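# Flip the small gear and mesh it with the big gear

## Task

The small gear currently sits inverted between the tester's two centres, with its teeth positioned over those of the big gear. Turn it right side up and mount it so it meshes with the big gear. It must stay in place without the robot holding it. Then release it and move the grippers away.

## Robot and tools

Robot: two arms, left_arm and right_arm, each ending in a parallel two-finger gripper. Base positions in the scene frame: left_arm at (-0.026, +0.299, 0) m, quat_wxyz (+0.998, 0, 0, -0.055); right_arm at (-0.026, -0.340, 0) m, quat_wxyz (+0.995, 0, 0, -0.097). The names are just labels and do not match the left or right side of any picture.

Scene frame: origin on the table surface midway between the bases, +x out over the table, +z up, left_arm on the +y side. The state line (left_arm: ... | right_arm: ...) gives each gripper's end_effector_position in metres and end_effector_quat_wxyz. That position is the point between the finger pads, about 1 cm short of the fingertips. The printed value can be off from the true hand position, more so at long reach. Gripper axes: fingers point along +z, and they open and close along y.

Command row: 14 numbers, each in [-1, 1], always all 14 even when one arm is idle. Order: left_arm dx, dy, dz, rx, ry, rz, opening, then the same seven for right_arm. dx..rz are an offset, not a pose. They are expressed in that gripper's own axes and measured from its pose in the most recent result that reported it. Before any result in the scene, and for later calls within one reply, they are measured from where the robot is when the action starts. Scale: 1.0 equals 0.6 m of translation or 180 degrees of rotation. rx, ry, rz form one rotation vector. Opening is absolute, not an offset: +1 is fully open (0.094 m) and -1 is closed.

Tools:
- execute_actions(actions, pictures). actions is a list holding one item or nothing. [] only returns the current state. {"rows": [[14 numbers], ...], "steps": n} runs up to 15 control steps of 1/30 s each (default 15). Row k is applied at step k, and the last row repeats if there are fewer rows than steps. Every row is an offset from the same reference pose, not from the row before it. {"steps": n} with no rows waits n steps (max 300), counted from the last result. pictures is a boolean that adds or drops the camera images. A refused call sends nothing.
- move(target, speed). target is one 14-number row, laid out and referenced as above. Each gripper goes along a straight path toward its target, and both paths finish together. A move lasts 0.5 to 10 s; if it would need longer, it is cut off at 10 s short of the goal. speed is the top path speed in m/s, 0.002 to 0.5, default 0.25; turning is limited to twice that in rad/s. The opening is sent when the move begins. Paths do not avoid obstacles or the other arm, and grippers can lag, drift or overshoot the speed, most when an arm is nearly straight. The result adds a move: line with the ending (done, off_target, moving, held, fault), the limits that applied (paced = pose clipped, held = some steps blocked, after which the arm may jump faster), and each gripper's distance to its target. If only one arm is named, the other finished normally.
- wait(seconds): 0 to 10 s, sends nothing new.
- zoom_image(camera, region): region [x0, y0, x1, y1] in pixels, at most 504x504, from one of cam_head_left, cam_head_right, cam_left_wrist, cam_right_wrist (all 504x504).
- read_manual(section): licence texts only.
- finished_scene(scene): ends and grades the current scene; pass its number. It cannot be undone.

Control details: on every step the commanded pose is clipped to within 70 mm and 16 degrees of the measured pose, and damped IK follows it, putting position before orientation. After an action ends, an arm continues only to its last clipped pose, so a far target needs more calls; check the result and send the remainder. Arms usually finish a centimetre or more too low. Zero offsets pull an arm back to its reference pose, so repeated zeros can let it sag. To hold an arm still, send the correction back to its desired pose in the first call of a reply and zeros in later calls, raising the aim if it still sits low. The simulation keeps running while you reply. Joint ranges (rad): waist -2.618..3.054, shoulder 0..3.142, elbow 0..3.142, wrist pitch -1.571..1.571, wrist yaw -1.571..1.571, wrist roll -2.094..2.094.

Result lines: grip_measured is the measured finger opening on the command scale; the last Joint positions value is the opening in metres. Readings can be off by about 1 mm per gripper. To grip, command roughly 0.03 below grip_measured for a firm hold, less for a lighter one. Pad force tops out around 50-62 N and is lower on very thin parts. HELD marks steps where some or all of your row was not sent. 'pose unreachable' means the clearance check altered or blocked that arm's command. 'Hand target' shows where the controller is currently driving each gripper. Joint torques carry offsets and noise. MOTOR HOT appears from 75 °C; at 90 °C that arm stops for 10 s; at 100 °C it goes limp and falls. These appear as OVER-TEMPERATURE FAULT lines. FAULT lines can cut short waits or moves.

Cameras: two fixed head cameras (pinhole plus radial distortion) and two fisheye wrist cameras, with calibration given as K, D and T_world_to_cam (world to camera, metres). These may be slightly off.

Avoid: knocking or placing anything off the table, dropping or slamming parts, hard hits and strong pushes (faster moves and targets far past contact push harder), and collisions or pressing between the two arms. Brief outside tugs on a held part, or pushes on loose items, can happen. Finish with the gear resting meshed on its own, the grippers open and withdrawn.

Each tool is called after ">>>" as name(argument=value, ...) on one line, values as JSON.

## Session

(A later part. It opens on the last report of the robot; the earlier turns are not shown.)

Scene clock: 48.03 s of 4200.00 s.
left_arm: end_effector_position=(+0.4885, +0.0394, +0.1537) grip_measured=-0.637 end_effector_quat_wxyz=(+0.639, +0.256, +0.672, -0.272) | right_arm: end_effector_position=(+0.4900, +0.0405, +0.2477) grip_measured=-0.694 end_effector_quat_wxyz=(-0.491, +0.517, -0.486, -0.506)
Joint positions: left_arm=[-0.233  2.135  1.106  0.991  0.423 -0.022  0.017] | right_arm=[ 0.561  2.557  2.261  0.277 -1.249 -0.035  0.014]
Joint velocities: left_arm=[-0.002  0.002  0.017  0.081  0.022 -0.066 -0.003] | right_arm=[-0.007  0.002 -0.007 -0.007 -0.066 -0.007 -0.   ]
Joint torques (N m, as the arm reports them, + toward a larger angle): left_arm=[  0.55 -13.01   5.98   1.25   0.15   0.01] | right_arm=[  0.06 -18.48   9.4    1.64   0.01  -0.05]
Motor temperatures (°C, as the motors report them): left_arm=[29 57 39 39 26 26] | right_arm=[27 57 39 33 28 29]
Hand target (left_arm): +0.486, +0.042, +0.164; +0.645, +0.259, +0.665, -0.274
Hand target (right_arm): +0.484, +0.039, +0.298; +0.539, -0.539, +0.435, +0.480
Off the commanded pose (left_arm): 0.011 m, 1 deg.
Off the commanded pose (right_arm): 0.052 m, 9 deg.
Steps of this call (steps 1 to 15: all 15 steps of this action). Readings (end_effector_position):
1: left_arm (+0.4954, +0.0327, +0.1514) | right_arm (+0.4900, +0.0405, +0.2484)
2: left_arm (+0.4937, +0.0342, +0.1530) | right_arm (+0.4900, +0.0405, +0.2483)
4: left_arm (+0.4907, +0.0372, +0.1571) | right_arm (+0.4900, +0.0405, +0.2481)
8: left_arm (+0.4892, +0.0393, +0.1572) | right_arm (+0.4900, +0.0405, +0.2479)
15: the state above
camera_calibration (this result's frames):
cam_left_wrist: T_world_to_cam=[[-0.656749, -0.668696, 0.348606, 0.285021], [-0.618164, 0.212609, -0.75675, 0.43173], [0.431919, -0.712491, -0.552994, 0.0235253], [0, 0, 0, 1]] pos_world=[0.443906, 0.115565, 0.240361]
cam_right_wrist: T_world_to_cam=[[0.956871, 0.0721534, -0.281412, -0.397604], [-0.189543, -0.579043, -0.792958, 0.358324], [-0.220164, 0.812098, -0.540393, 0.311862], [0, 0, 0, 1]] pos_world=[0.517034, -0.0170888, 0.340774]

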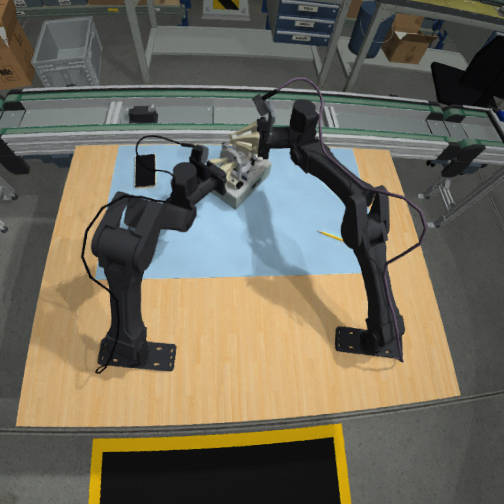

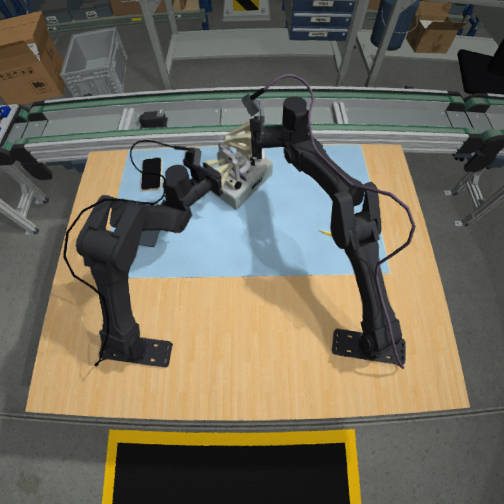

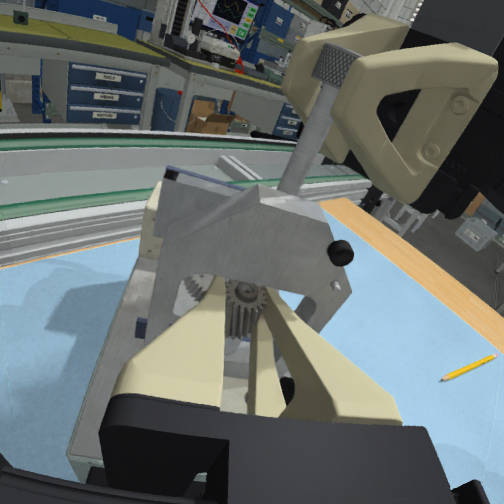

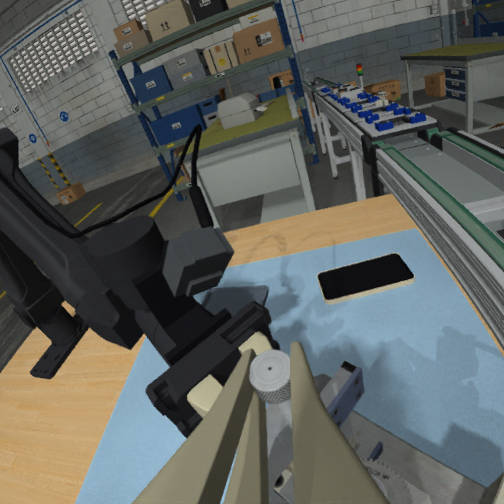

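>>> execute_actions(actions=[{"rows":[[-0.025,0,-0.04,0,0,0,-0.7,-0.045,0,0,0,0,-0.02,-0.78]]}], pictures=false)

>>> execute_actions(actions=[{"rows":[[-0.02,0,-0.04,0,0,0,-0.7,-0.02,0,0,0,0,0,-0.78]]}], pictures=false)

>>> move(target=[0,-0.05,-0.2,0,0,0,-0.7,0,0,0,0,0,0,-0.78], speed=0.12)

>>> move(target=[0.1,0,0,0,0.49,0,-0.7,0,0,0,0,0,0,-0.78])

Scene clock: 53.67 s of 4200.00 s.
left_arm: end_effector_position=(+0.4753, +0.0542, +0.1592) grip_measured=-0.637 end_effector_quat_wxyz=(+0.633, +0.252, +0.681, -0.269) | right_arm: end_effector_position=(+0.4902, +0.0406, +0.2384) grip_measured=-0.694 end_effector_quat_wxyz=(-0.478, +0.519, -0.498, -0.504)
Joint positions: left_arm=[-0.212  2.058  1.029  0.97   0.435 -0.022  0.017] | right_arm=[ 0.561  2.562  2.278  0.173 -1.248 -0.099  0.014]
Joint velocities: left_arm=[ 0.002 -0.002  0.007  0.066 -0.007 -0.022  0.   ] | right_arm=[-0.007  0.007  0.002 -0.081 -0.066  0.007  0.   ]
Joint torques (N m, as the arm reports them, + toward a larger angle): left_arm=[  0.36 -12.5    5.78   1.26   0.16   0.03] | right_arm=[  0.   -17.36   9.08   1.41  -0.12   0.05]
Motor temperatures (°C, as the motors report them): left_arm=[29 58 38 39 26 26] | right_arm=[27 58 39 33 28 29]
Hand target (left_arm): +0.472, +0.056, +0.169; +0.639, +0.256, +0.672, -0.272
Hand target (right_arm): +0.488, +0.040, +0.274; -0.507, +0.532, -0.470, -0.490
Off the commanded pose (left_arm): 0.011 m, 1 deg.
Off the commanded pose (right_arm): 0.036 m, 5 deg.
Steps of this call (steps 1 to 90: nothing new was sent; then 2.13 s passed at rest; steps 91 to 105: all 15 steps of this action). Readings (end_effector_position):
91: left_arm (+0.4867, +0.0406, +0.1532) | right_arm (+0.4901, +0.0406, +0.2459)
92: left_arm (+0.4823, +0.0434, +0.1516) | right_arm (+0.4901, +0.0406, +0.2446)
94: left_arm (+0.4760, +0.0491, +0.1516) | right_arm (+0.4902, +0.0406, +0.2414)
98: left_arm (+0.4756, +0.0543, +0.1584) | right_arm (+0.4902, +0.0406, +0.2389)
105: the state above

Scene clock: 54.17 s of 4200.00 s.
left_arm: end_effector_position=(+0.4622, +0.0689, +0.1620) grip_measured=-0.637 end_effector_quat_wxyz=(+0.626, +0.248, +0.689, -0.267) | right_arm: end_effector_position=(+0.4904, +0.0406, +0.2313) grip_measured=-0.694 end_effector_quat_wxyz=(-0.471, +0.517, -0.505, -0.505)
Joint positions: left_arm=[-0.19   1.987  0.955  0.951  0.447 -0.022  0.017] | right_arm=[ 0.561  2.567  2.278  0.143 -1.248 -0.114  0.014]
Joint velocities: left_arm=[-0.002  0.012 -0.002  0.051  0.066 -0.051 -0.   ] | right_arm=[-0.002  0.017  0.002 -0.022 -0.007  0.007 -0.001]
Joint torques (N m, as the arm reports them, + toward a larger angle): left_arm=[  0.64 -12.09   6.     1.29   0.15   0.04] | right_arm=[  0.01 -16.35   7.84   1.19  -0.07   0.21]
Motor temperatures (°C, as the motors report them): left_arm=[29 58 38 39 26 26] | right_arm=[27 58 39 33 28 29]
Hand target (left_arm): +0.459, +0.070, +0.172; +0.633, +0.252, +0.681, -0.269
Hand target (right_arm): +0.490, +0.041, +0.250; -0.479, +0.519, -0.498, -0.504
Off the commanded pose (left_arm): 0.011 m, 1 deg.
Off the commanded pose (right_arm): 0.019 m, 1 deg.
Steps of this call (steps 1 to 15: all 15 steps of this action). Readings (end_effector_position):
1: left_arm (+0.4736, +0.0554, +0.1587) | right_arm (+0.4903, +0.0406, +0.2374)
2: left_arm (+0.4693, +0.0581, +0.1573) | right_arm (+0.4903, +0.0405, +0.2366)
4: left_arm (+0.4631, +0.0640, +0.1568) | right_arm (+0.4904, +0.0406, +0.2339)
8: left_arm (+0.4625, +0.0691, +0.1617) | right_arm (+0.4904, +0.0406, +0.2316)
15: the state above

Scene clock: 55.80 s of 4200.00 s.
left_arm: end_effector_position=(+0.3568, +0.1252, +0.1624) grip_measured=-0.637 end_effector_quat_wxyz=(+0.614, +0.241, +0.702, -0.268) | right_arm: end_effector_position=(+0.4904, +0.0406, +0.2312) grip_measured=-0.694 end_effector_quat_wxyz=(-0.473, +0.520, -0.503, -0.503)
Joint positions: left_arm=[-0.107  1.594  0.479  0.996  0.522 -0.021  0.017] | right_arm=[ 0.561  2.567  2.278  0.143 -1.247 -0.126  0.014]
Joint velocities: left_arm=[-0.007 -0.007 -0.022 -0.007 -0.007 -0.066  0.   ] | right_arm=[-0.002 -0.007  0.002 -0.125 -0.081 -0.051 -0.001]
Joint torques (N m, as the arm reports them, + toward a larger angle): left_arm=[ 0.81 -7.99  5.25  1.37  0.22  0.02] | right_arm=[ -0.03 -15.35   5.52   1.24  -0.08   0.12]
Motor temperatures (°C, as the motors report them): left_arm=[29 57 38 40 26 26] | right_arm=[27 58 39 33 28 29]
Hand target (left_arm): +0.353, +0.127, +0.172; +0.626, +0.248, +0.689, -0.267
Hand target (right_arm): +0.490, +0.041, +0.231; -0.471, +0.517, -0.505, -0.505
Off the commanded pose (left_arm): 0.011 m, 2 deg.
Off the commanded pose (right_arm): 0.000 m, 1 deg.
move: off_target (left_arm)
camera_calibration (this result's frames):
cam_left_wrist: T_world_to_cam=[[-0.609397, -0.691628, 0.387668, 0.232526], [-0.681011, 0.206201, -0.702641, 0.353082], [0.406029, -0.692194, -0.596665, 0.160145], [0, 0, 0, 1]] pos_world=[0.31713, 0.198867, 0.2535]
cam_right_wrist: T_world_to_cam=[[0.948797, 0.0607348, -0.309992, -0.391678], [-0.210108, -0.611452, -0.762877, 0.349854], [-0.235878, 0.788947, -0.567383, 0.317877], [0, 0, 0, 1]] pos_world=[0.52011, -0.0130812, 0.325837]

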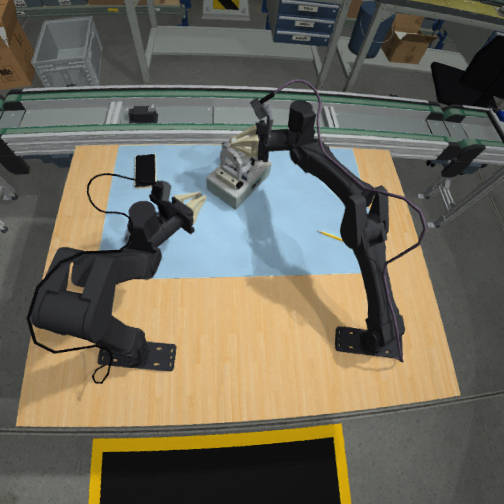

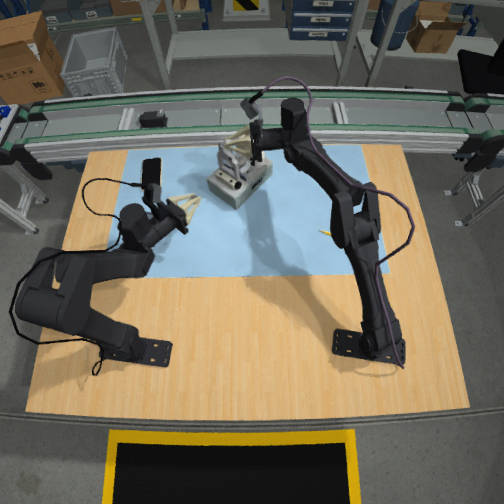

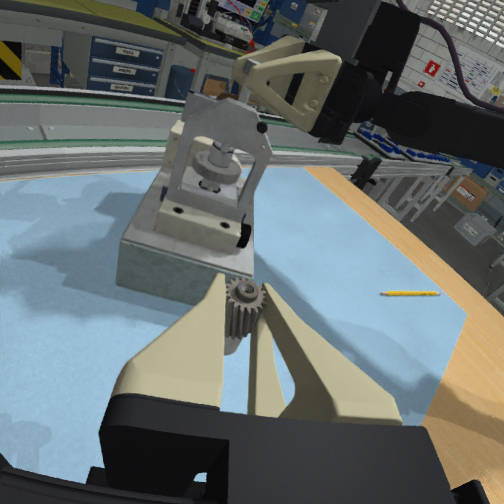

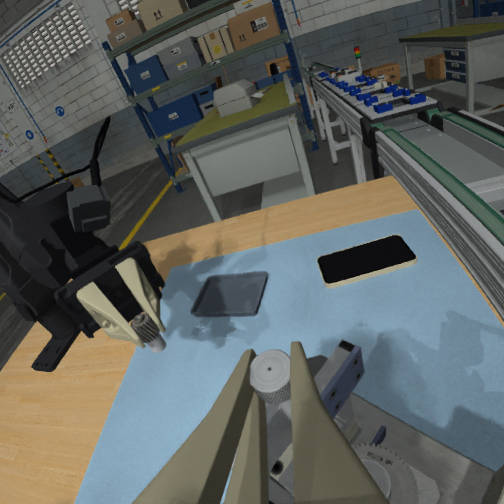

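Scene clock: 59.60 s of 4200.00 s.
left_arm: end_effector_position=(+0.3474, +0.1277, +0.0928) grip_measured=-0.637 end_effector_quat_wxyz=(-0.060, +0.347, +0.935, -0.032) | right_arm: end_effector_position=(+0.4905, +0.0406, +0.2308) grip_measured=-0.694 end_effector_quat_wxyz=(-0.474, +0.522, -0.502, -0.501)
Joint positions: left_arm=[-0.293  2.261  2.087 -1.514  0.07   0.313  0.017] | right_arm=[ 0.561  2.567  2.278  0.14  -1.247 -0.133  0.014]
Joint velocities: left_arm=[-0.002  0.002 -0.002 -0.037 -0.007 -0.037 -0.   ] | right_arm=[-0.002 -0.002  0.002 -0.066  0.007 -0.037 -0.001]
Joint torques (N m, as the arm reports them, + toward a larger angle): left_arm=[ -0.59 -12.29   9.24  -0.45  -0.07  -0.03] | right_arm=[ -0.02 -15.36   5.53   1.26  -0.09   0.09]
Motor temperatures (°C, as the motors report them): left_arm=[29 57 39 39 26 26] | right_arm=[27 58 38 33 28 29]
Hand target (left_arm): +0.352, +0.125, +0.102; -0.046, +0.349, +0.936, -0.028
Hand target (right_arm): +0.490, +0.041, +0.231; -0.473, +0.520, -0.503, -0.503
Off the commanded pose (left_arm): 0.010 m, 2 deg.
Off the commanded pose (right_arm): 0.000 m, 0 deg.
move: done
camera_calibration (this result's frames):
cam_left_wrist: T_world_to_cam=[[-0.376249, -0.922061, 0.0907735, 0.23153], [-0.674086, 0.339637, 0.655938, 0.151781], [-0.635645, 0.185607, -0.749337, 0.388111], [0, 0, 0, 1]] pos_world=[0.436127, 0.0898985, 0.17025]
cam_right_wrist: T_world_to_cam=[[0.950271, 0.0604727, -0.305497, -0.393561], [-0.206469, -0.61205, -0.763391, 0.347904], [-0.233144, 0.788503, -0.569128, 0.316751], [0, 0, 0, 1]] pos_world=[0.51967, -0.013025, 0.325627]

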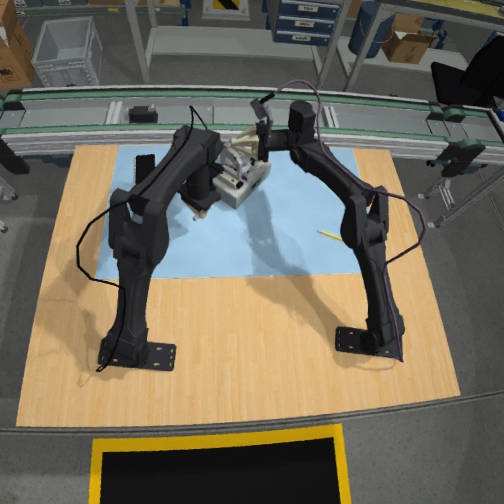

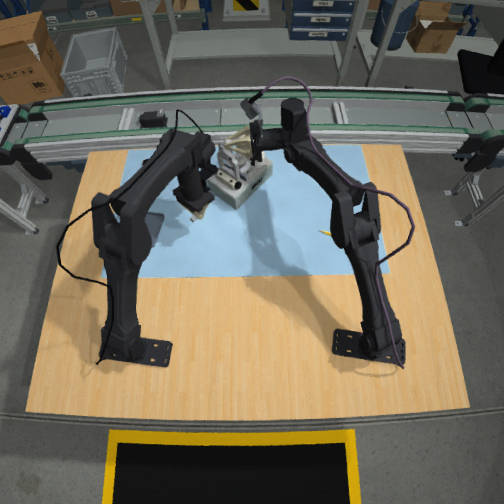

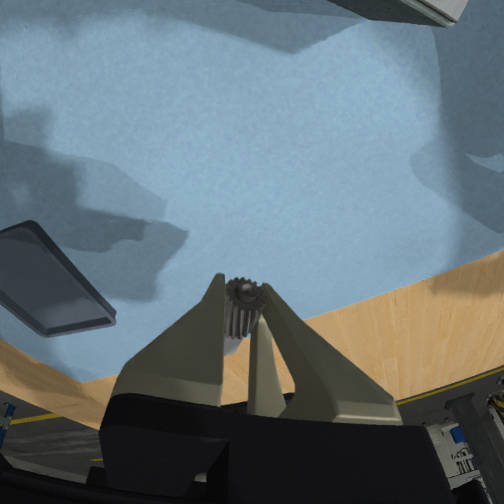

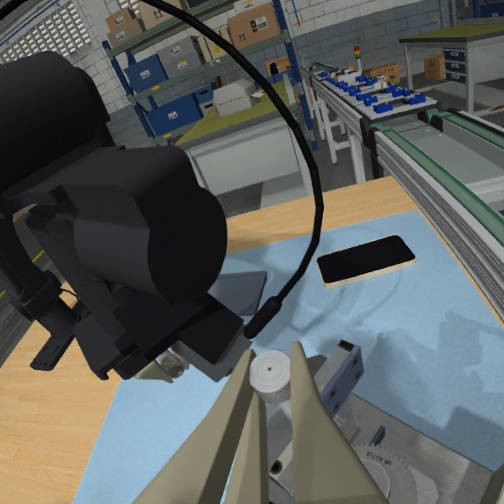

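>>> move(target=[0.03,-0.03,0,-0.032,-0.04,0,-0.7,0,0,0,0,0,0,-0.78])

>>> move(target=[0,0,0.06,0,0,0.45,-0.7,0,0,0,0,0,0,-0.78], speed=0.4)

Scene clock: 67.13 s of 4200.00 s.
left_arm: end_effector_position=(+0.3199, +0.1259, +0.0917) grip_measured=-0.637 end_effector_quat_wxyz=(+0.004, +0.350, +0.937, -0.013) | right_arm: end_effector_position=(+0.4905, +0.0406, +0.2304) grip_measured=-0.694 end_effector_quat_wxyz=(-0.475, +0.522, -0.501, -0.500)
Joint positions: left_arm=[-0.346  2.013  1.704 -1.252  0.025  0.258  0.017] | right_arm=[ 0.561  2.567  2.278  0.136 -1.247 -0.139  0.014]
Joint velocities: left_arm=[-0.017  0.002  0.012 -0.022  0.022  0.022 -0.   ] | right_arm=[ 0.002 -0.002  0.007 -0.037  0.095 -0.007 -0.   ]
Joint torques (N m, as the arm reports them, + toward a larger angle): left_arm=[ -0.15 -11.89   6.05  -0.05  -0.12  -0.07] | right_arm=[ -0.03 -15.35   5.52   1.26  -0.09   0.06]
Motor temperatures (°C, as the motors report them): left_arm=[29 57 39 38 26 26] | right_arm=[27 57 38 33 28 29]
Hand target (left_arm): +0.322, +0.126, +0.096; +0.016, +0.348, +0.937, -0.008
Hand target (right_arm): +0.490, +0.041, +0.231; -0.474, +0.522, -0.502, -0.501
Off the commanded pose (left_arm): 0.005 m, 2 deg.
Off the commanded pose (right_arm): 0.000 m, 0 deg.
After step 90, 3.43 s passed at rest.
move: done
camera_calibration (this result's frames):
cam_left_wrist: T_world_to_cam=[[-0.38624, -0.921169, 0.0475982, 0.226626], [-0.754243, 0.345112, 0.558583, 0.16846], [-0.530976, 0.179847, -0.828082, 0.344589], [0, 0, 0, 1]] pos_world=[0.39756, 0.0886504, 0.180462]
cam_right_wrist: T_world_to_cam=[[0.951046, 0.0600647, -0.303157, -0.394602], [-0.204604, -0.612807, -0.763286, 0.346647], [-0.231623, 0.787947, -0.570518, 0.316115], [0, 0, 0, 1]] pos_world=[0.51943, -0.0129525, 0.325314]

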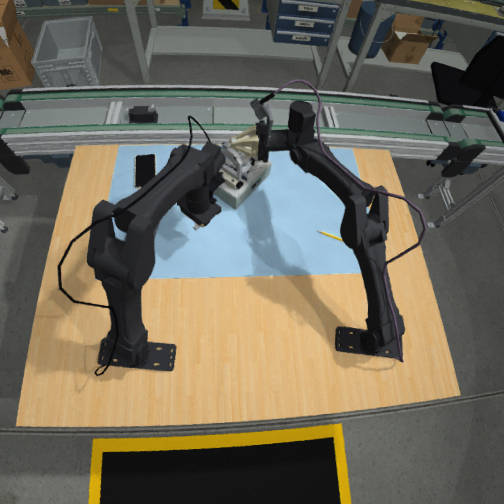

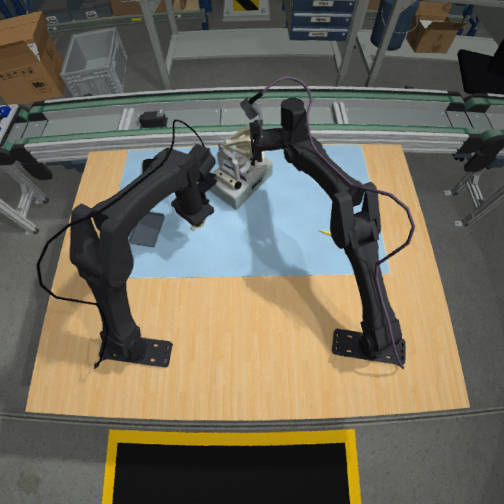

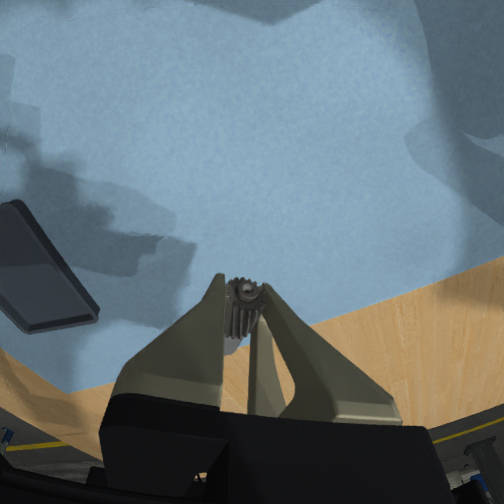

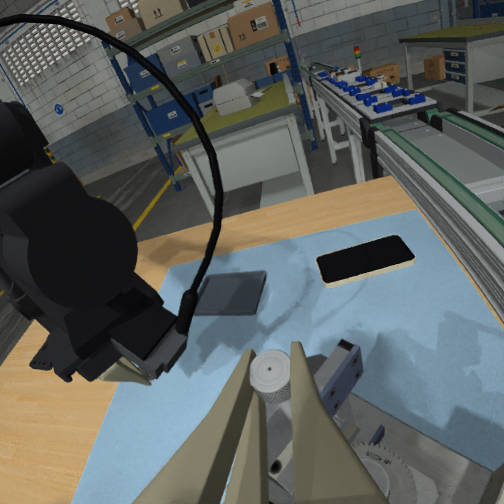

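Scene clock: 69.57 s of 4200.00 s.
left_arm: end_effector_position=(+0.3212, +0.1253, +0.0573) grip_measured=-0.637 end_effector_quat_wxyz=(+0.011, +0.872, +0.490, -0.007) | right_arm: end_effector_position=(+0.4905, +0.0406, +0.2299) grip_measured=-0.694 end_effector_quat_wxyz=(-0.475, +0.523, -0.501, -0.500)
Joint positions: left_arm=[-0.346  2.036  1.6   -1.125  0.025  1.662  0.017] | right_arm=[ 0.561  2.567  2.278  0.133 -1.246 -0.144  0.014]
Joint velocities: left_arm=[ 0.007 -0.017 -0.022 -0.022 -0.037 -0.037 -0.   ] | right_arm=[ 0.002  0.002  0.022 -0.007 -0.007 -0.007  0.001]
Joint torques (N m, as the arm reports them, + toward a larger angle): left_arm=[ -0.04 -10.69   5.65  -0.19   0.01   0.06] | right_arm=[ -0.04 -15.34   5.51   1.26  -0.1    0.04]
Motor temperatures (°C, as the motors report them): left_arm=[29 57 39 38 26 26] | right_arm=[27 57 38 33 28 29]
Hand target (left_arm): +0.320, +0.126, +0.056; +0.011, +0.874, +0.486, -0.008
Hand target (right_arm): +0.490, +0.041, +0.230; -0.475, +0.522, -0.501, -0.500
Off the commanded pose (left_arm): 0.002 m, 1 deg.
Off the commanded pose (right_arm): 0.000 m, 0 deg.
move: done
camera_calibration (this result's frames):
cam_left_wrist: T_world_to_cam=[[-0.973364, 0.228599, 0.0174542, 0.274458], [0.201066, 0.814586, 0.544079, -0.175981], [0.110158, 0.533097, -0.838852, 0.0672799], [0, 0, 0, 1]] pos_world=[0.29512, 0.0447441, 0.147395]
cam_right_wrist: T_world_to_cam=[[0.951616, 0.0592426, -0.301524, -0.395427], [-0.203554, -0.613552, -0.762968, 0.345748], [-0.230201, 0.787429, -0.571807, 0.315509], [0, 0, 0, 1]] pos_world=[0.519304, -0.0128806, 0.324974]

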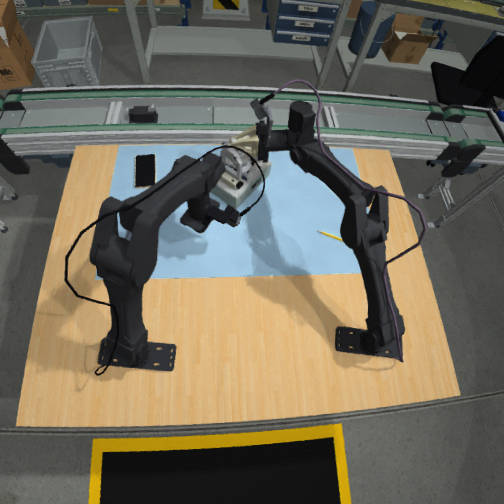

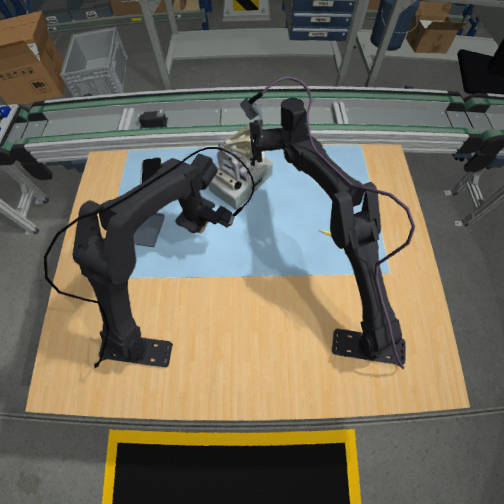

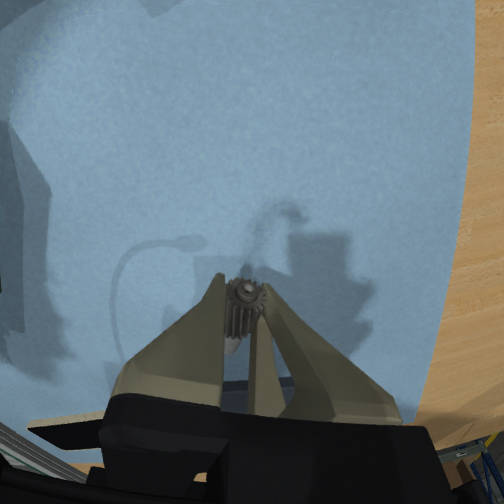

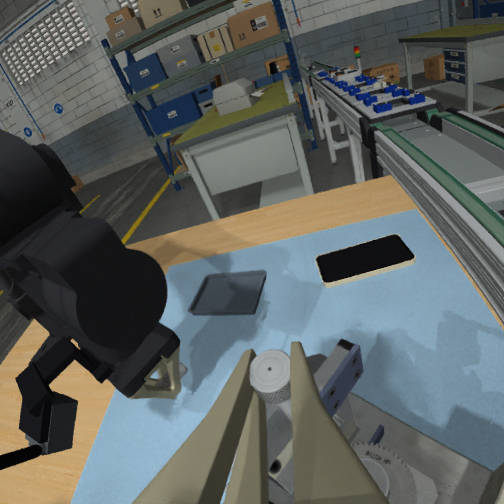

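>>> move(target=[0,0,0.064,0,0,0,-0.7,0,0,0,0,0,0,-0.78], speed=0.03)

>>> move(target=[0,0,0,0,0,0,-0.35,0,0,0,0,0,0,-0.78])

>>> move(target=[0,0,-0.07,0,0,0,-0.35,0,0,0,0,0,0,-0.78], speed=0.08)

>>> move(target=[0,0,-0.01,0,0,-0.51,-0.35,0,0,0,0,0,0,-0.78], speed=0.5)

>>> move(target=[0,0,0,0,0,-0.495,-0.35,0,0,0,0,0,0,-0.78], speed=0.5)

Scene clock: 80.23 s of 4200.00 s.
left_arm: end_effector_position=(+0.3225, +0.1247, +0.0210) grip_measured=-0.637 end_effector_quat_wxyz=(+0.012, +0.873, +0.488, -0.007) | right_arm: end_effector_position=(+0.4905, +0.0405, +0.2295) grip_measured=-0.694 end_effector_quat_wxyz=(-0.475, +0.523, -0.501, -0.499)
Joint positions: left_arm=[-0.346  2.077  1.513 -0.996  0.025  1.665  0.017] | right_arm=[ 0.561  2.567  2.278  0.13  -1.245 -0.148  0.014]
Joint velocities: left_arm=[ 0.022  0.007  0.022 -0.007 -0.007 -0.037 -0.   ] | right_arm=[ 0.017 -0.012 -0.007 -0.037 -0.125 -0.037 -0.   ]
Joint torques (N m, as the arm reports them, + toward a larger angle): left_arm=[ -0.1  -11.14   5.81  -0.1    0.04  -0.02] | right_arm=[ -0.04 -15.33   5.52   1.27  -0.1    0.04]
Motor temperatures (°C, as the motors report them): left_arm=[29 56 38 37 26 26] | right_arm=[27 57 37 33 28 29]
Hand target (left_arm): +0.321, +0.125, +0.019; +0.011, +0.872, +0.490, -0.007
Hand target (right_arm): +0.491, +0.041, +0.230; -0.475, +0.523, -0.501, -0.500
Off the commanded pose (left_arm): 0.003 m, 0 deg.
Off the commanded pose (right_arm): 0.000 m, 0 deg.
After step 90, 6.07 s passed at rest.
move: done
camera_calibration (this result's frames):
cam_left_wrist: T_world_to_cam=[[-0.972763, 0.231202, 0.0166396, 0.275987], [0.202828, 0.814232, 0.543956, -0.156522], [0.112215, 0.532515, -0.838949, 0.0364738], [0, 0, 0, 1]] pos_world=[0.296124, 0.0442133, 0.111148]
cam_right_wrist: T_world_to_cam=[[0.951922, 0.0587721, -0.30065, -0.395886], [-0.202921, -0.614259, -0.762567, 0.345064], [-0.229495, 0.786913, -0.572801, 0.315204], [0, 0, 0, 1]] pos_world=[0.519211, -0.0128126, 0.32466]

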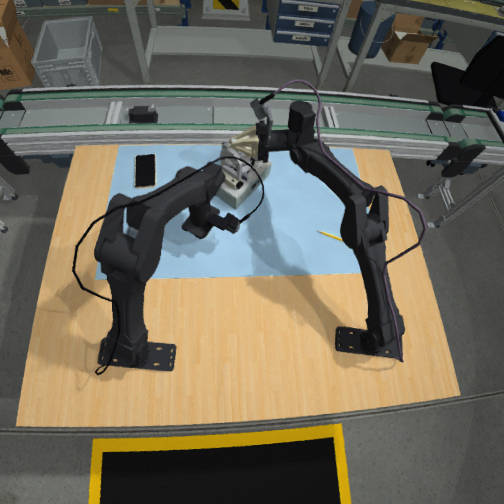

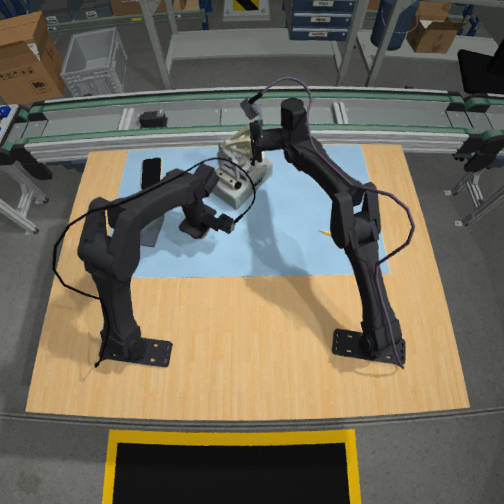

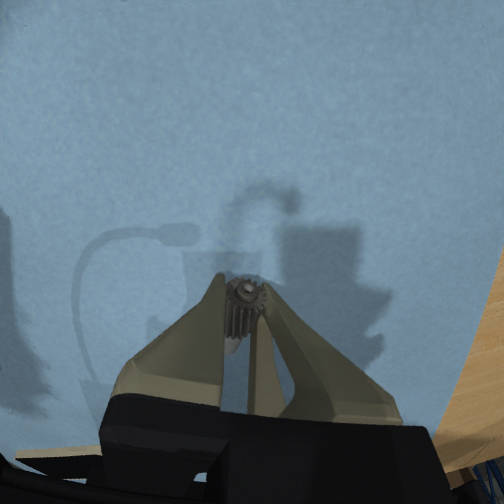

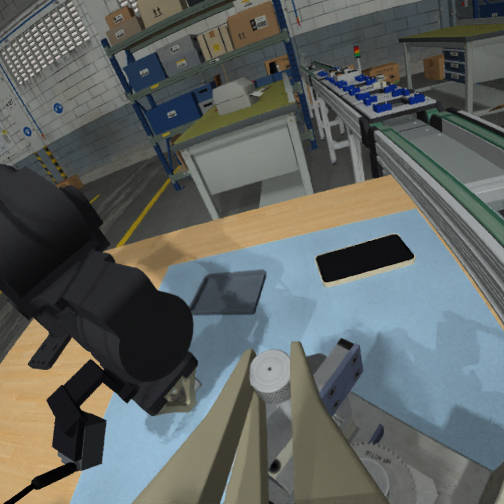

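Scene clock: 80.73 s of 4200.00 s.
left_arm: end_effector_position=(+0.3226, +0.1247, +0.0210) grip_measured=-0.352 end_effector_quat_wxyz=(+0.012, +0.873, +0.488, -0.007) | right_arm: end_effector_position=(+0.4906, +0.0405, +0.2292) grip_measured=-0.694 end_effector_quat_wxyz=(-0.475, +0.524, -0.502, -0.499)
Joint positions: left_arm=[-0.346  2.077  1.513 -0.996  0.025  1.665  0.03 ] | right_arm=[ 0.561  2.567  2.278  0.127 -1.245 -0.151  0.014]
Joint velocities: left_arm=[ 0.007 -0.002  0.012 -0.007  0.051  0.037 -0.   ] | right_arm=[ 0.007 -0.007  0.007 -0.007  0.037  0.037  0.   ]
Joint torques (N m, as the arm reports them, + toward a larger angle): left_arm=[  0.06 -10.81   6.55  -0.19  -0.03   0.  ] | right_arm=[ -0.04 -15.36   5.52   1.26  -0.1    0.04]
Motor temperatures (°C, as the motors report them): left_arm=[29 56 38 37 26 26] | right_arm=[27 57 37 33 28 29]
Hand target (left_arm): +0.323, +0.125, +0.021; +0.012, +0.873, +0.488, -0.007
Hand target (right_arm): +0.491, +0.041, +0.230; -0.475, +0.523, -0.501, -0.499
Off the commanded pose (left_arm): 0.000 m, 0 deg.
Off the commanded pose (right_arm): 0.000 m, 0 deg.
move: done
camera_calibration (this result's frames):
cam_left_wrist: T_world_to_cam=[[-0.972769, 0.231205, 0.0162676, 0.276089], [0.202642, 0.814323, 0.543888, -0.156456], [0.112503, 0.532374, -0.839, 0.0364133], [0, 0, 0, 1]] pos_world=[0.296178, 0.0441867, 0.111154]
cam_right_wrist: T_world_to_cam=[[0.952107, 0.0582988, -0.300154, -0.396189], [-0.202618, -0.614882, -0.762145, 0.344573], [-0.228992, 0.786461, -0.573622, 0.314983], [0, 0, 0, 1]] pos_world=[0.51916, -0.0127527, 0.324377]

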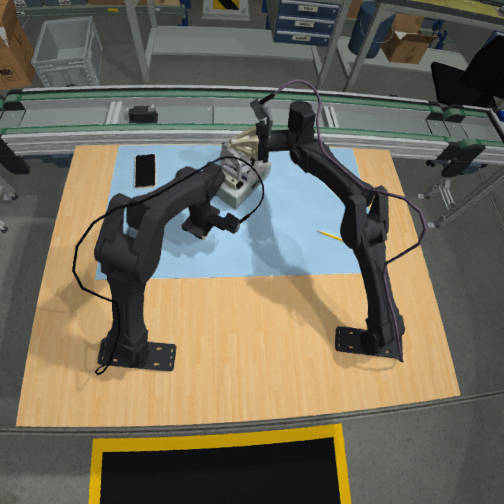

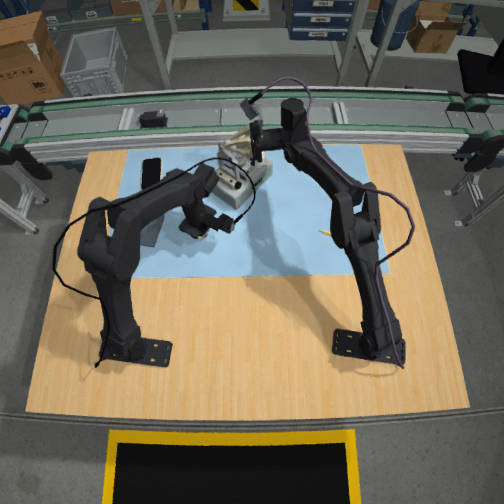

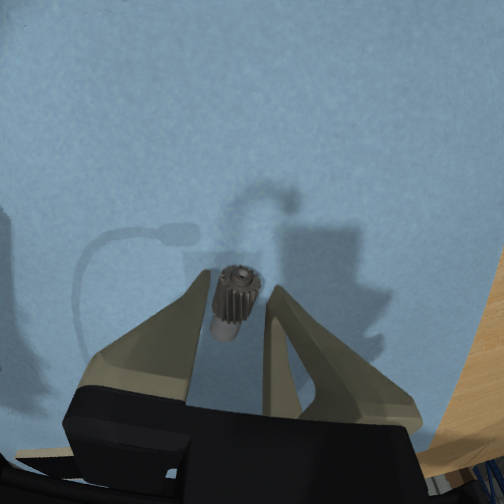

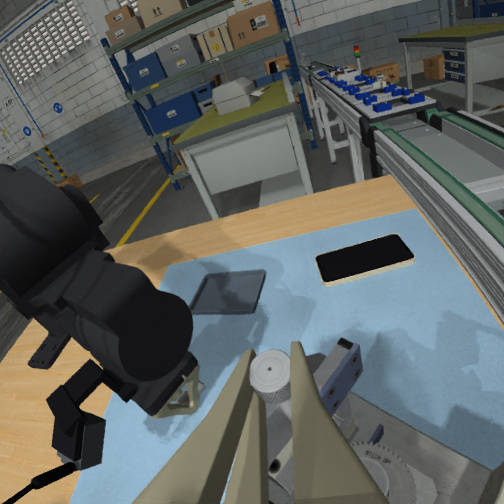

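Scene clock: 81.80 s of 4200.00 s.
left_arm: end_effector_position=(+0.3176, +0.1271, +0.0500) grip_measured=-0.352 end_effector_quat_wxyz=(+0.000, +0.872, +0.489, -0.015) | right_arm: end_effector_position=(+0.4906, +0.0405, +0.2289) grip_measured=-0.694 end_effector_quat_wxyz=(-0.475, +0.524, -0.502, -0.498)
Joint positions: left_arm=[-0.346  2.052  1.595 -1.131  0.025  1.665  0.03 ] | right_arm=[ 0.561  2.567  2.278  0.125 -1.245 -0.154  0.014]
Joint velocities: left_arm=[-0.002 -0.007  0.012 -0.081 -0.066 -0.007 -0.   ] | right_arm=[ 0.007 -0.022  0.007 -0.066 -0.081 -0.022  0.   ]
Joint torques (N m, as the arm reports them, + toward a larger angle): left_arm=[  0.03 -11.85   9.23  -0.4   -0.02   0.  ] | right_arm=[ -0.03 -15.35   5.5    1.26  -0.1    0.02]
Motor temperatures (°C, as the motors report them): left_arm=[29 56 38 37 26 26] | right_arm=[27 57 37 33 28 29]
Hand target (left_arm): +0.322, +0.125, +0.063; +0.012, +0.873, +0.488, -0.007
Hand target (right_arm): +0.491, +0.041, +0.229; -0.475, +0.524, -0.502, -0.498
Off the commanded pose (left_arm): 0.014 m, 2 deg.
Off the commanded pose (right_arm): 0.000 m, 0 deg.
move: off_target (left_arm)
camera_calibration (this result's frames):
cam_left_wrist: T_world_to_cam=[[-0.972008, 0.230832, 0.0437861, 0.268674], [0.216488, 0.807532, 0.548658, -0.176992], [0.091289, 0.542779, -0.834899, 0.0652469], [0, 0, 0, 1]] pos_world=[0.293513, 0.0454939, 0.139819]
cam_right_wrist: T_world_to_cam=[[0.952399, 0.0578693, -0.299311, -0.396618], [-0.202043, -0.615403, -0.761878, 0.344018], [-0.228286, 0.786085, -0.574417, 0.31468], [0, 0, 0, 1]] pos_world=[0.519082, -0.012703, 0.324145]

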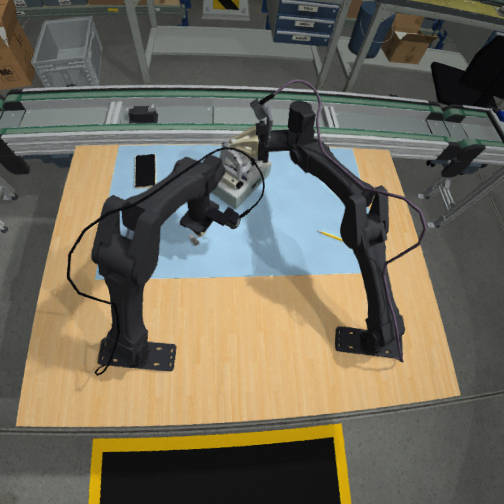

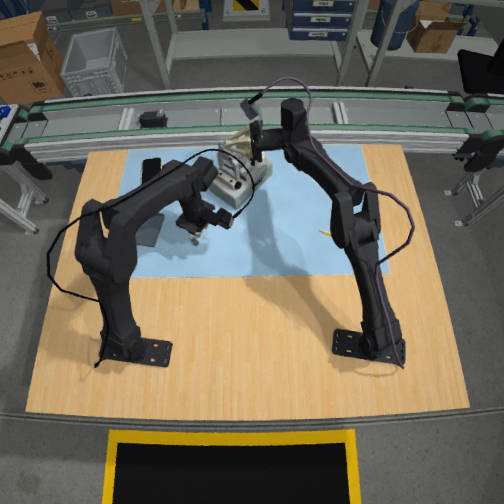

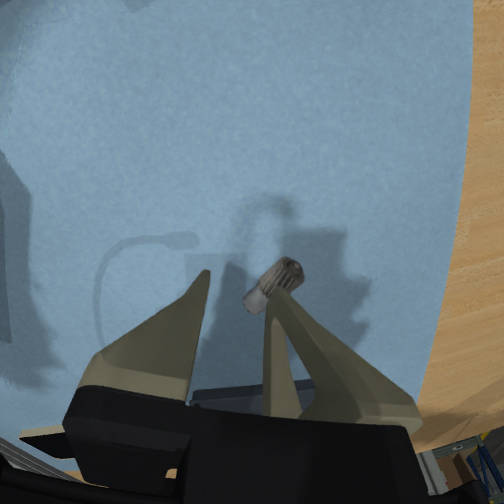

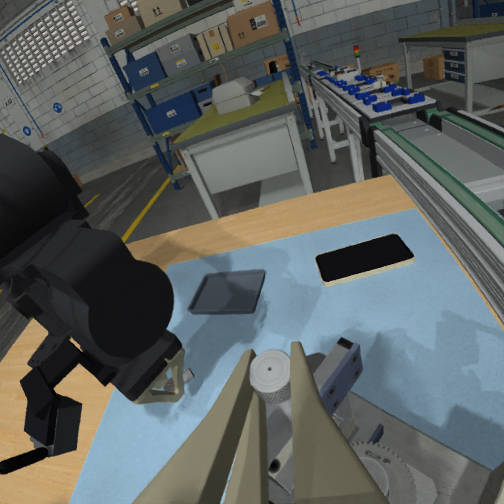

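Scene clock: 84.17 s of 4200.00 s.
left_arm: end_effector_position=(+0.3141, +0.1288, +0.0501) grip_measured=-0.352 end_effector_quat_wxyz=(-0.018, +0.260, +0.965, -0.009) | right_arm: end_effector_position=(+0.4906, +0.0405, +0.2286) grip_measured=-0.694 end_effector_quat_wxyz=(-0.475, +0.524, -0.502, -0.498)
Joint positions: left_arm=[-0.346  2.052  1.595 -1.146  0.025  0.071  0.03 ] | right_arm=[ 0.561  2.567  2.278  0.123 -1.244 -0.156  0.014]
Joint velocities: left_arm=[ 0.002 -0.012 -0.017 -0.051  0.007 -0.051 -0.001] | right_arm=[ 0.002 -0.002  0.002 -0.037 -0.051 -0.007 -0.001]
Joint torques (N m, as the arm reports them, + toward a larger angle): left_arm=[  0.1  -11.06   8.14  -0.34  -0.03  -0.09] | right_arm=[ -0.03 -15.34   5.51   1.26  -0.1    0.03]
Motor temperatures (°C, as the motors report them): left_arm=[29 56 38 37 26 26] | right_arm=[27 57 37 33 28 29]
Hand target (left_arm): +0.318, +0.127, +0.056; -0.011, +0.256, +0.966, -0.011
Hand target (right_arm): +0.491, +0.041, +0.229; -0.475, +0.524, -0.502, -0.498
Off the commanded pose (left_arm): 0.007 m, 1 deg.
Off the commanded pose (right_arm): 0.000 m, 0 deg.
move: done
camera_calibration (this result's frames):
cam_left_wrist: T_world_to_cam=[[-0.206139, -0.977785, 0.0379813, 0.180251], [-0.780533, 0.187715, 0.596264, 0.212962], [-0.590148, 0.0932678, -0.801889, 0.335018], [0, 0, 0, 1]] pos_world=[0.40109, 0.105024, 0.134819]
cam_right_wrist: T_world_to_cam=[[0.952571, 0.0574343, -0.298847, -0.396893], [-0.2018, -0.615839, -0.76159, 0.343659], [-0.227783, 0.785776, -0.57504, 0.31446], [0, 0, 0, 1]] pos_world=[0.519048, -0.0126613, 0.323944]

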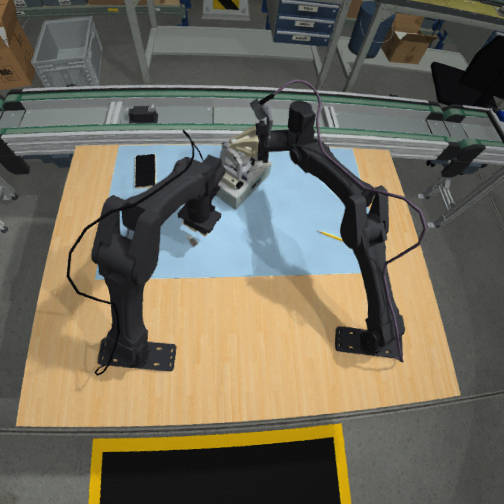

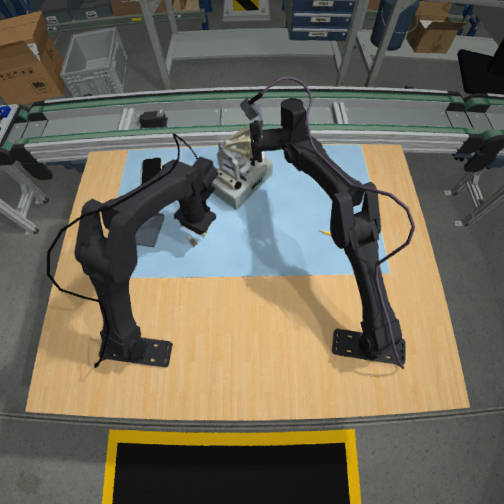

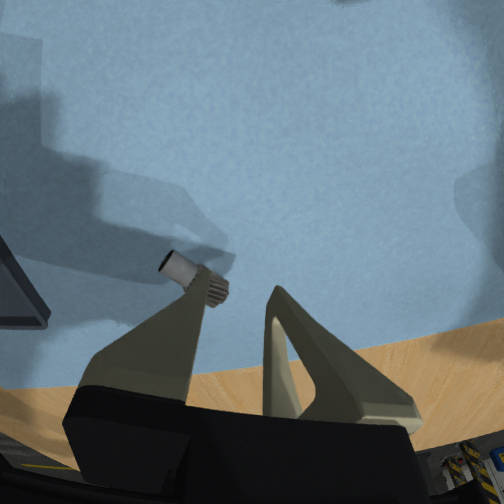

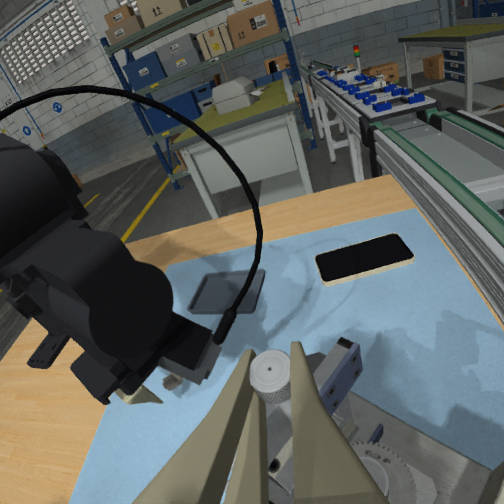

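Scene clock: 86.47 s of 4200.00 s.
left_arm: end_effector_position=(+0.3140, +0.1285, +0.0501) grip_measured=-0.352 end_effector_quat_wxyz=(-0.020, -0.488, +0.873, +0.006) | right_arm: end_effector_position=(+0.4906, +0.0405, +0.2284) grip_measured=-0.694 end_effector_quat_wxyz=(-0.475, +0.525, -0.502, -0.497)
Joint positions: left_arm=[-0.346  2.052  1.595 -1.146  0.027 -1.476  0.03 ] | right_arm=[ 0.561  2.567  2.278  0.121 -1.244 -0.159  0.014]
Joint velocities: left_arm=[-0.007 -0.002 -0.017  0.007 -0.081 -0.007  0.   ] | right_arm=[-0.002  0.002 -0.012  0.037  0.037 -0.007 -0.001]
Joint torques (N m, as the arm reports them, + toward a larger angle): left_arm=[  0.08 -10.43   6.39  -0.24   0.    -0.06] | right_arm=[ -0.03 -15.35   5.52   1.25  -0.1    0.02]
Motor temperatures (°C, as the motors report them): left_arm=[29 56 38 36 26 26] | right_arm=[27 57 37 33 28 29]
Hand target (left_arm): +0.314, +0.129, +0.050; -0.019, -0.492, +0.870, +0.006
Hand target (right_arm): +0.491, +0.040, +0.229; -0.475, +0.524, -0.501, -0.498
Off the commanded pose (left_arm): 0.000 m, 1 deg.
Off the commanded pose (right_arm): 0.000 m, 0 deg.
move: done
camera_calibration (this result's frames):
cam_left_wrist: T_world_to_cam=[[0.972834, -0.230975, -0.0156114, -0.283522], [-0.179084, -0.793579, 0.581517, 0.150876], [-0.146705, -0.562924, -0.813384, 0.28062], [0, 0, 0, 1]] pos_world=[0.344008, 0.212213, 0.136089]
cam_right_wrist: T_world_to_cam=[[0.95282, 0.0574176, -0.298054, -0.397224], [-0.201071, -0.616202, -0.761489, 0.343133], [-0.227385, 0.785492, -0.575585, 0.314293], [0, 0, 0, 1]] pos_world=[0.518942, -0.0126272, 0.3238]

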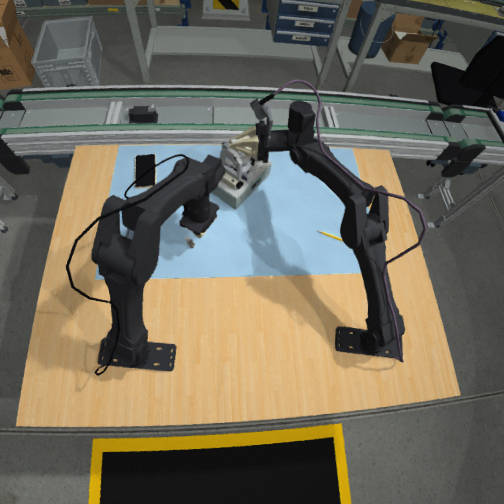

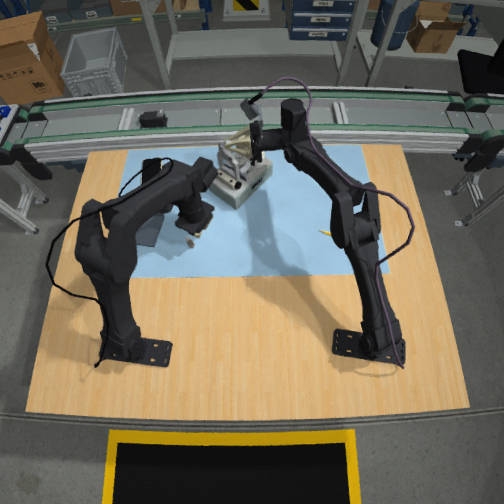

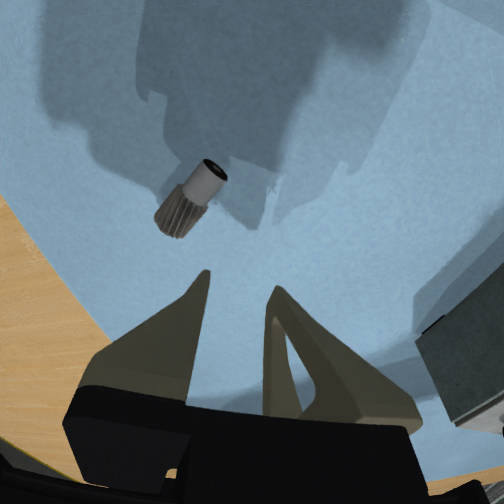

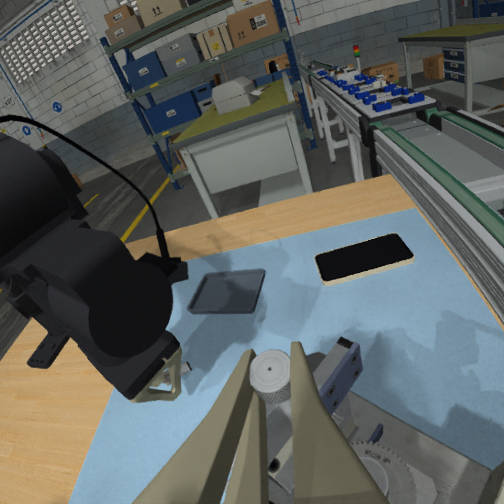

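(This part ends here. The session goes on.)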